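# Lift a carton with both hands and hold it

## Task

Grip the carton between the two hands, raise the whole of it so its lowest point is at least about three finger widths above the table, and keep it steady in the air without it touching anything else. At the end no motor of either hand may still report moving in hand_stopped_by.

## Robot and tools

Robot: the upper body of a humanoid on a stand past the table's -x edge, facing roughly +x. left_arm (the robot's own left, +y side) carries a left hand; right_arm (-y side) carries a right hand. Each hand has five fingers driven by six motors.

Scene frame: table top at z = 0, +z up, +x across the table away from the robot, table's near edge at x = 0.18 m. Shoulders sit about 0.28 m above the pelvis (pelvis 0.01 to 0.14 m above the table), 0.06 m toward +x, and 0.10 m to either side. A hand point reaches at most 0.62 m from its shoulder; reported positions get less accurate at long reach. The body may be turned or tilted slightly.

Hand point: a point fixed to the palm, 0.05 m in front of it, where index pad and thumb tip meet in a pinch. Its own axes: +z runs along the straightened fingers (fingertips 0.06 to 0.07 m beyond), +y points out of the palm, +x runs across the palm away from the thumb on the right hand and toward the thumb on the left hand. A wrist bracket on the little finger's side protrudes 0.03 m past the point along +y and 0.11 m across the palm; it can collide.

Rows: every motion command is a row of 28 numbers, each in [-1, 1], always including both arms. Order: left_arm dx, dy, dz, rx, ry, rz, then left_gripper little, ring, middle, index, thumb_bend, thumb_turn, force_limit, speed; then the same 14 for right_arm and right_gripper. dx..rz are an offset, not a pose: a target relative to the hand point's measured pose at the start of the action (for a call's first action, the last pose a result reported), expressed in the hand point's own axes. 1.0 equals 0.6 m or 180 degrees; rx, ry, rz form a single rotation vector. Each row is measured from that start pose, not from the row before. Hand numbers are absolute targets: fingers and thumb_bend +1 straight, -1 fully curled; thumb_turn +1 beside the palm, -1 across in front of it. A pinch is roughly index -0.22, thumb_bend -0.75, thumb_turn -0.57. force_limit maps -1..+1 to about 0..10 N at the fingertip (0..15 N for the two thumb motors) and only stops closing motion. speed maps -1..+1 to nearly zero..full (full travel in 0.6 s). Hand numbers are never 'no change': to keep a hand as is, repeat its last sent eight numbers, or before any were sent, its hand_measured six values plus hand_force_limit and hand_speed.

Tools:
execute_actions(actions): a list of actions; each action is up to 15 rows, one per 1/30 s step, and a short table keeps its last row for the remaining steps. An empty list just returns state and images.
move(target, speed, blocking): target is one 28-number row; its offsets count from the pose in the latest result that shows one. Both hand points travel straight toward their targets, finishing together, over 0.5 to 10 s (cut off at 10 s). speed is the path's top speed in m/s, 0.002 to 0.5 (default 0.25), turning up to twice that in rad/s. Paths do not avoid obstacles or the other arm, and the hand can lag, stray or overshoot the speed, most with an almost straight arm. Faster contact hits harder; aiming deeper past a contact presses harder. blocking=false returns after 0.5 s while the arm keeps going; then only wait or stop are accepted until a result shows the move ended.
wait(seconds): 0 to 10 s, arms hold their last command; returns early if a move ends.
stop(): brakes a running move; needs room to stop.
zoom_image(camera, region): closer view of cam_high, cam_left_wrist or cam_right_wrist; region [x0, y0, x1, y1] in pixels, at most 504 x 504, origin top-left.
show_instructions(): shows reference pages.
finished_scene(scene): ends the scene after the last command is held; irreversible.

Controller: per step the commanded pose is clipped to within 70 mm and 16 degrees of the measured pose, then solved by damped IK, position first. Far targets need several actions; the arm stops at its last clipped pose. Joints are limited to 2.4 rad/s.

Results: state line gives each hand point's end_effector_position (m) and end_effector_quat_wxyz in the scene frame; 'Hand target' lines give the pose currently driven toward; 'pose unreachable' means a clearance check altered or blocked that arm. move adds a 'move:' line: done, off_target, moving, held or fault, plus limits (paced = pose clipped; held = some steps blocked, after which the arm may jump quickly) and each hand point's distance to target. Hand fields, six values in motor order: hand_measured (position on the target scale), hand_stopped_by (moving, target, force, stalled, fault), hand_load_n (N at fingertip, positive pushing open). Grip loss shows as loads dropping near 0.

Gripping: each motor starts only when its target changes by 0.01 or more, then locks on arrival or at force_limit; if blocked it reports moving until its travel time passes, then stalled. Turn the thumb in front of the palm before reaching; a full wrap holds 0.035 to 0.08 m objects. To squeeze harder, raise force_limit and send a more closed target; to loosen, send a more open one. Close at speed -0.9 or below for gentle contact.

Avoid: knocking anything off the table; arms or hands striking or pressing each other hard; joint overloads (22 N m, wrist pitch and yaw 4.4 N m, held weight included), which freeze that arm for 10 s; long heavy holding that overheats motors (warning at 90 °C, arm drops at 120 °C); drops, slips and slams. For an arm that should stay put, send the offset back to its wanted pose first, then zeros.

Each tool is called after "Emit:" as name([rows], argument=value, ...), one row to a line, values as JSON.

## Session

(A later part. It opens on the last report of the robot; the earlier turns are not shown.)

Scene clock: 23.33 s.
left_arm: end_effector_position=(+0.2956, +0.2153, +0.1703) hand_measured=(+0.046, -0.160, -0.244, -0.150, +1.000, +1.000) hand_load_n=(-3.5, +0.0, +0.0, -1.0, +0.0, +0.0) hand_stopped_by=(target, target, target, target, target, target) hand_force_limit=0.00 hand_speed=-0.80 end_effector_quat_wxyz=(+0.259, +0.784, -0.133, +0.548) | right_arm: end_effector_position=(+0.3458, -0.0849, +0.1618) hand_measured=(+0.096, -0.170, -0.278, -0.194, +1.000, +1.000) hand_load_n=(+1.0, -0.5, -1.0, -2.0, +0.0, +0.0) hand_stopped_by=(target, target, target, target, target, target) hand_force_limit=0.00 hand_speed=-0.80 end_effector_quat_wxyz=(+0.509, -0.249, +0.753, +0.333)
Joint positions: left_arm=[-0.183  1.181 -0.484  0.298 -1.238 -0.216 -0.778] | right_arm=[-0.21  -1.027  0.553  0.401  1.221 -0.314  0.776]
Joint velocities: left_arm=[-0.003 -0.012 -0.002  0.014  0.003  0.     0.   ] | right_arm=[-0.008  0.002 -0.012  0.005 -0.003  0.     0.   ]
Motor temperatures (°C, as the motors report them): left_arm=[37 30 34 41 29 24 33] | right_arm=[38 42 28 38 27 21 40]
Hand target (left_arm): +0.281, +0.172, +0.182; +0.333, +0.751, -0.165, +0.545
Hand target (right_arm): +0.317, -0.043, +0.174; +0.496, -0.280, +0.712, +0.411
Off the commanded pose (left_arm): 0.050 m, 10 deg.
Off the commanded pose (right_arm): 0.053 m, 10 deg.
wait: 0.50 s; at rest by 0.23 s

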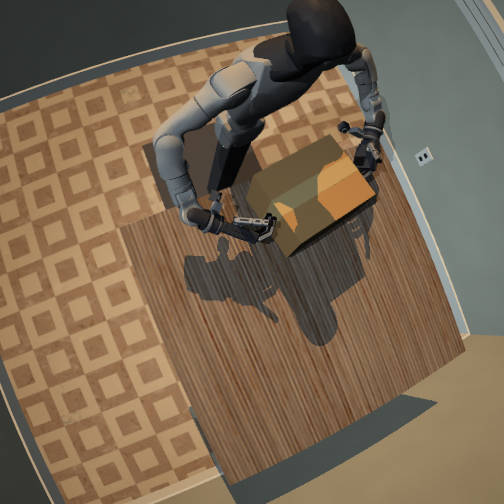

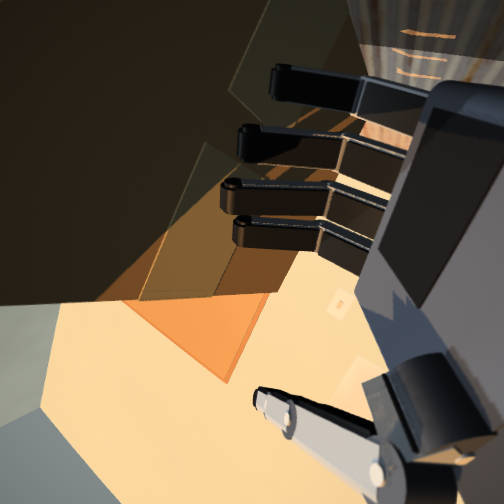

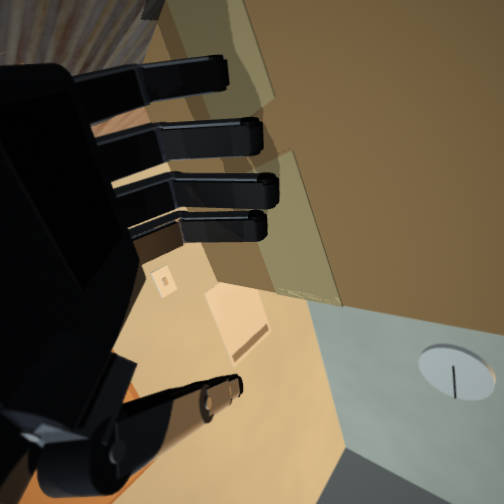

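Emit:
execute_actions([
  [[0.001,0.079,0.019,-0.053,0.011,-0.007,0.045,-0.16,-0.245,-0.15,1,1,0,-0.8, -0.008,0.083,0.024,-0.057,-0.013,0.007,0.095,-0.17,-0.278,-0.195,1,1,0,-0.8],
[0.003,0.078,0.018,-0.052,0.011,-0.007,0.045,-0.16,-0.245,-0.15,1,1,0,-0.8, -0.010,0.082,0.023,-0.056,-0.013,0.007,0.095,-0.17,-0.278,-0.195,1,1,0,-0.8],
[0.006,0.078,0.017,-0.051,0.011,-0.007,0.045,-0.16,-0.245,-0.15,1,1,0,-0.8, -0.013,0.082,0.022,-0.055,-0.013,0.007,0.095,-0.17,-0.278,-0.195,1,1,0,-0.8],
[0.009,0.077,0.016,-0.050,0.011,-0.007,0.045,-0.16,-0.245,-0.15,1,1,0,-0.8, -0.016,0.081,0.020,-0.054,-0.013,0.007,0.095,-0.17,-0.278,-0.195,1,1,0,-0.8],
[0.013,0.077,0.014,-0.049,0.011,-0.007,0.045,-0.16,-0.245,-0.15,1,1,0,-0.8, -0.020,0.080,0.019,-0.053,-0.013,0.007,0.095,-0.17,-0.278,-0.195,1,1,0,-0.8],
[0.017,0.076,0.013,-0.048,0.011,-0.007,0.045,-0.16,-0.245,-0.15,1,1,0,-0.8, -0.024,0.080,0.017,-0.052,-0.013,0.007,0.095,-0.17,-0.278,-0.195,1,1,0,-0.8],
[0.021,0.076,0.011,-0.047,0.010,-0.006,0.045,-0.16,-0.245,-0.15,1,1,0,-0.8, -0.028,0.079,0.015,-0.051,-0.012,0.006,0.095,-0.17,-0.278,-0.195,1,1,0,-0.8],
[0.026,0.076,0.010,-0.046,0.010,-0.006,0.045,-0.16,-0.245,-0.15,1,1,0,-0.8, -0.032,0.079,0.014,-0.050,-0.012,0.006,0.095,-0.17,-0.278,-0.195,1,1,0,-0.8],
[0.030,0.076,0.008,-0.045,0.010,-0.006,0.045,-0.16,-0.245,-0.15,1,1,0,-0.8, -0.037,0.079,0.012,-0.049,-0.012,0.006,0.095,-0.17,-0.278,-0.195,1,1,0,-0.8],
[0.035,0.076,0.007,-0.044,0.010,-0.006,0.045,-0.16,-0.245,-0.15,1,1,0,-0.8, -0.041,0.079,0.011,-0.048,-0.012,0.006,0.095,-0.17,-0.278,-0.195,1,1,0,-0.8],
[0.039,0.076,0.005,-0.044,0.010,-0.006,0.045,-0.16,-0.245,-0.15,1,1,0,-0.8, -0.046,0.079,0.009,-0.047,-0.012,0.006,0.095,-0.17,-0.278,-0.195,1,1,0,-0.8],
[0.044,0.077,0.004,-0.044,0.010,-0.006,0.045,-0.16,-0.245,-0.15,1,1,0,-0.8, -0.050,0.080,0.008,-0.047,-0.012,0.006,0.095,-0.17,-0.278,-0.195,1,1,0,-0.8],
[0.048,0.078,0.002,-0.044,0.010,-0.006,0.045,-0.16,-0.245,-0.15,1,1,0,-0.8, -0.055,0.081,0.006,-0.047,-0.012,0.006,0.095,-0.17,-0.278,-0.195,1,1,0,-0.8],
[0.053,0.079,0.001,-0.044,0.010,-0.006,0.045,-0.16,-0.245,-0.15,1,1,0,-0.8, -0.059,0.082,0.005,-0.047,-0.012,0.006,0.095,-0.17,-0.278,-0.195,1,1,0,-0.8],
[0.057,0.080,0.000,-0.044,0.010,-0.006,0.045,-0.16,-0.245,-0.15,1,1,0,-0.8, -0.063,0.083,0.004,-0.047,-0.012,0.006,0.095,-0.17,-0.278,-0.195,1,1,0,-0.8]],
  [[0.018,0.069,0.011,-0.044,0.010,-0.006,0.045,-0.16,-0.245,-0.15,1,1,0,-0.8, -0.024,0.072,0.015,-0.047,-0.012,0.006,0.095,-0.17,-0.278,-0.195,1,1,0,-0.8],
[0.023,0.070,0.010,-0.044,0.010,-0.006,0.045,-0.16,-0.245,-0.15,1,1,0,-0.8, -0.029,0.073,0.014,-0.047,-0.012,0.006,0.095,-0.17,-0.278,-0.195,1,1,0,-0.8],
[0.027,0.072,0.008,-0.044,0.010,-0.006,0.045,-0.16,-0.245,-0.15,1,1,0,-0.8, -0.033,0.074,0.012,-0.047,-0.012,0.006,0.095,-0.17,-0.278,-0.195,1,1,0,-0.8],
[0.032,0.073,0.007,-0.044,0.010,-0.006,0.045,-0.16,-0.245,-0.15,1,1,0,-0.8, -0.038,0.076,0.011,-0.047,-0.012,0.006,0.095,-0.17,-0.278,-0.195,1,1,0,-0.8],
[0.036,0.074,0.006,-0.044,0.010,-0.006,0.045,-0.16,-0.245,-0.15,1,1,0,-0.8, -0.042,0.077,0.010,-0.047,-0.012,0.006,0.095,-0.17,-0.278,-0.195,1,1,0,-0.8],
[0.041,0.076,0.004,-0.044,0.010,-0.006,0.045,-0.16,-0.245,-0.15,1,1,0,-0.8, -0.047,0.078,0.008,-0.047,-0.012,0.006,0.095,-0.17,-0.278,-0.195,1,1,0,-0.8],
[0.045,0.077,0.003,-0.044,0.010,-0.006,0.045,-0.16,-0.245,-0.15,1,1,0,-0.8, -0.051,0.079,0.007,-0.047,-0.012,0.006,0.095,-0.17,-0.278,-0.195,1,1,0,-0.8],
[0.050,0.078,0.002,-0.044,0.010,-0.006,0.045,-0.16,-0.245,-0.15,1,1,0,-0.8, -0.056,0.080,0.006,-0.047,-0.012,0.006,0.095,-0.17,-0.278,-0.195,1,1,0,-0.8],
[0.054,0.079,0.001,-0.044,0.010,-0.006,0.045,-0.16,-0.245,-0.15,1,1,0,-0.8, -0.060,0.082,0.005,-0.047,-0.012,0.006,0.095,-0.17,-0.278,-0.195,1,1,0,-0.8],
[0.058,0.080,-0.001,-0.044,0.010,-0.006,0.045,-0.16,-0.245,-0.15,1,1,0,-0.8, -0.064,0.083,0.004,-0.047,-0.012,0.006,0.095,-0.17,-0.278,-0.195,1,1,0,-0.8],
[0.061,0.081,-0.002,-0.044,0.010,-0.006,0.045,-0.16,-0.245,-0.15,1,1,0,-0.8, -0.067,0.084,0.003,-0.047,-0.012,0.006,0.095,-0.17,-0.278,-0.195,1,1,0,-0.8],
[0.064,0.082,-0.002,-0.044,0.010,-0.006,0.045,-0.16,-0.245,-0.15,1,1,0,-0.8, -0.070,0.084,0.002,-0.047,-0.012,0.006,0.095,-0.17,-0.278,-0.195,1,1,0,-0.8],
[0.066,0.083,-0.003,-0.044,0.010,-0.006,0.045,-0.16,-0.245,-0.15,1,1,0,-0.8, -0.072,0.085,0.002,-0.047,-0.012,0.006,0.095,-0.17,-0.278,-0.195,1,1,0,-0.8],
[0.068,0.083,-0.004,-0.044,0.010,-0.006,0.045,-0.16,-0.245,-0.15,1,1,0,-0.8, -0.074,0.085,0.001,-0.047,-0.012,0.006,0.095,-0.17,-0.278,-0.195,1,1,0,-0.8],
[0.069,0.083,-0.004,-0.044,0.010,-0.006,0.045,-0.16,-0.245,-0.15,1,1,0,-0.8, -0.075,0.086,0.001,-0.047,-0.012,0.006,0.095,-0.17,-0.278,-0.195,1,1,0,-0.8]],
])

Emit:
wait(seconds=1.5)

Emit:
zoom_image(camera="cam_high", region=[200, 90, 420, 300])

Scene clock: 25.80 s.
left_arm: end_effector_position=(+0.3022, +0.2121, +0.2360) hand_measured=(+0.046, -0.160, -0.244, -0.150, +1.000, +1.000) hand_load_n=(-2.5, +0.0, -0.5, +0.0, +0.0, +0.0) hand_stopped_by=(target, target, target, target, target, target) hand_force_limit=0.00 hand_speed=-0.80 end_effector_quat_wxyz=(+0.259, +0.782, -0.131, +0.552) | right_arm: end_effector_position=(+0.3507, -0.0808, +0.2266) hand_measured=(+0.096, -0.170, -0.278, -0.194, +1.000, +1.000) hand_load_n=(+1.0, -0.5, -1.0, -1.0, +0.0, +0.0) hand_stopped_by=(target, target, target, target, target, target) hand_force_limit=0.00 hand_speed=-0.80 end_effector_quat_wxyz=(+0.508, -0.247, +0.755, +0.334)
Joint positions: left_arm=[-0.101  1.473 -0.391  0.005 -1.464 -0.141 -0.661] | right_arm=[-0.134 -1.336  0.487  0.051  1.424 -0.213  0.636]
Joint velocities: left_arm=[ 0.064  0.225  0.061 -0.15  -0.186  0.     0.035] | right_arm=[ 0.035 -0.206 -0.046 -0.184  0.149  0.009 -0.07 ]
Motor temperatures (°C, as the motors report them): left_arm=[38 29 34 43 29 25 35] | right_arm=[39 42 28 40 27 22 43]
Hand target (left_arm): +0.286, +0.178, +0.251; +0.322, +0.755, -0.162, +0.548
Hand target (right_arm): +0.324, -0.050, +0.244; +0.497, -0.276, +0.719, +0.400
Off the commanded pose (left_arm): 0.041 m, 8 deg.
Off the commanded pose (right_arm): 0.044 m, 9 deg.

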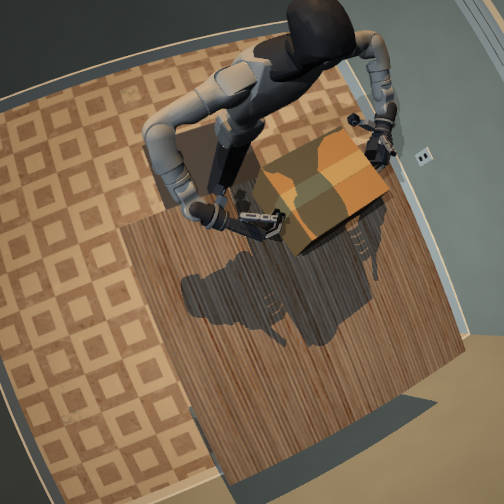

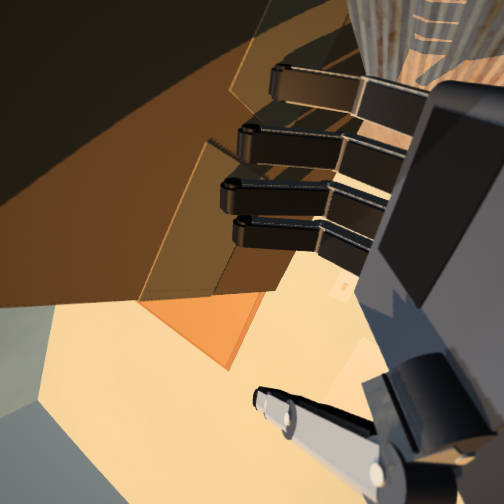

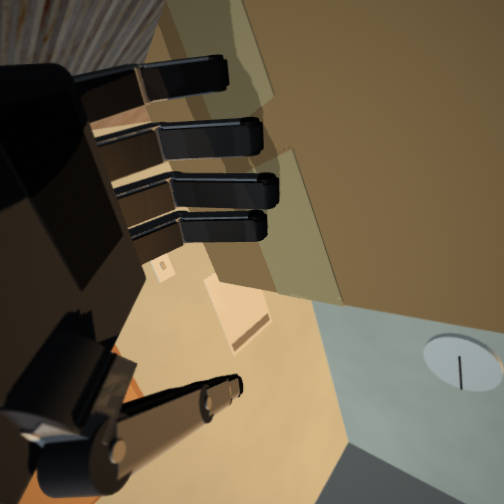

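Scene clock: 27.30 s.
left_arm: end_effector_position=(+0.3022, +0.2123, +0.2377) hand_measured=(+0.046, -0.160, -0.244, -0.150, +1.000, +1.000) hand_load_n=(-2.5, +0.0, -0.5, +0.0, +0.0, +0.0) hand_stopped_by=(target, target, target, target, target, target) hand_force_limit=0.00 hand_speed=-0.80 end_effector_quat_wxyz=(+0.259, +0.782, -0.130, +0.551) | right_arm: end_effector_position=(+0.3504, -0.0806, +0.2283) hand_measured=(+0.096, -0.170, -0.278, -0.194, +1.000, +1.000) hand_load_n=(+1.0, -0.5, -1.0, -0.5, +0.0, +0.0) hand_stopped_by=(target, target, target, target, target, target) hand_force_limit=0.00 hand_speed=-0.80 end_effector_quat_wxyz=(+0.507, -0.246, +0.756, +0.334)
Joint positions: left_arm=[-0.096  1.484 -0.388 -0.002 -1.475 -0.139 -0.658] | right_arm=[-0.128 -1.348  0.484  0.038  1.433 -0.211  0.63 ]
Joint velocities: left_arm=[-0.014 -0.003 -0.005 -0.005  0.     0.     0.   ] | right_arm=[-0.005  0.011  0.003 -0.005  0.     0.     0.   ]
Motor temperatures (°C, as the motors report them): left_arm=[38 29 34 44 29 25 37] | right_arm=[39 41 28 41 27 23 45]
Hand target (left_arm): +0.286, +0.178, +0.251; +0.322, +0.755, -0.162, +0.548
Hand target (right_arm): +0.324, -0.050, +0.244; +0.497, -0.276, +0.719, +0.400
Off the commanded pose (left_arm): 0.041 m, 8 deg.
Off the commanded pose (right_arm): 0.043 m, 9 deg.
wait: 1.50 s; at rest by 0.20 s

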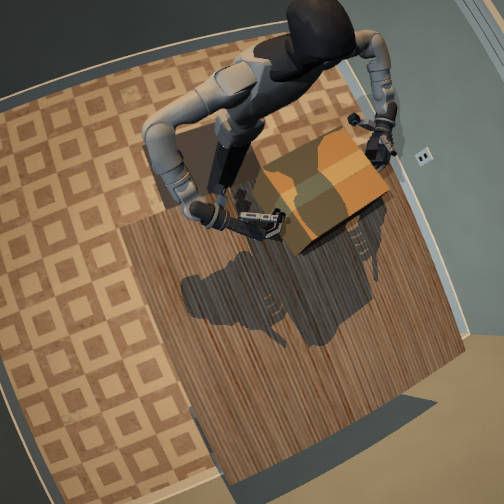

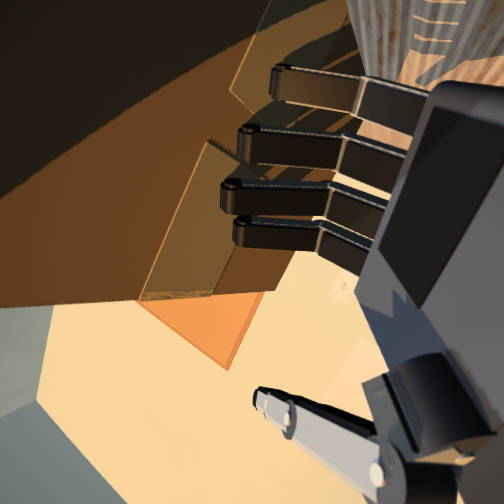

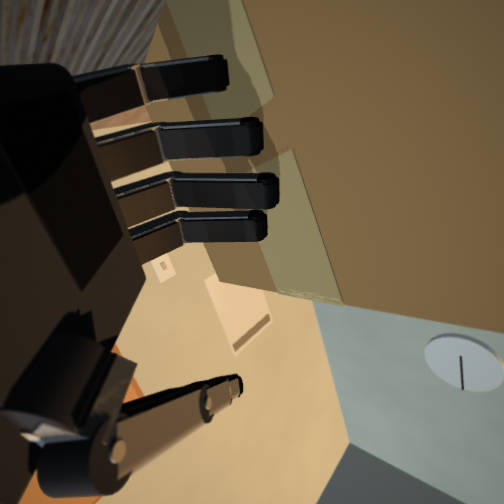

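Region (200, 90, 420, 300) of cam_high's 504x504 image, scaled by 2.291, with more detail than that image has; it fills the top 481 rows of this view, and the rest is white.

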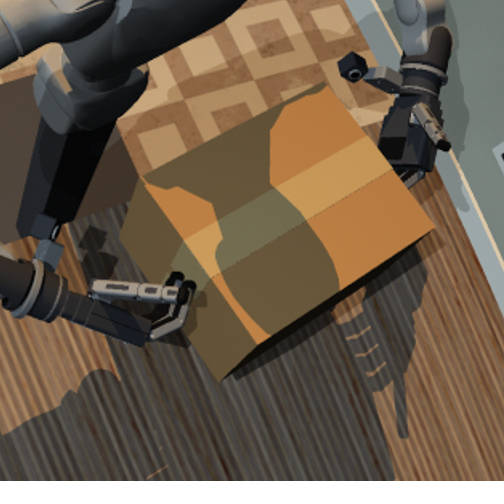

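Emit:
finished_scene(scene=2)

The scene is finished: the task was done.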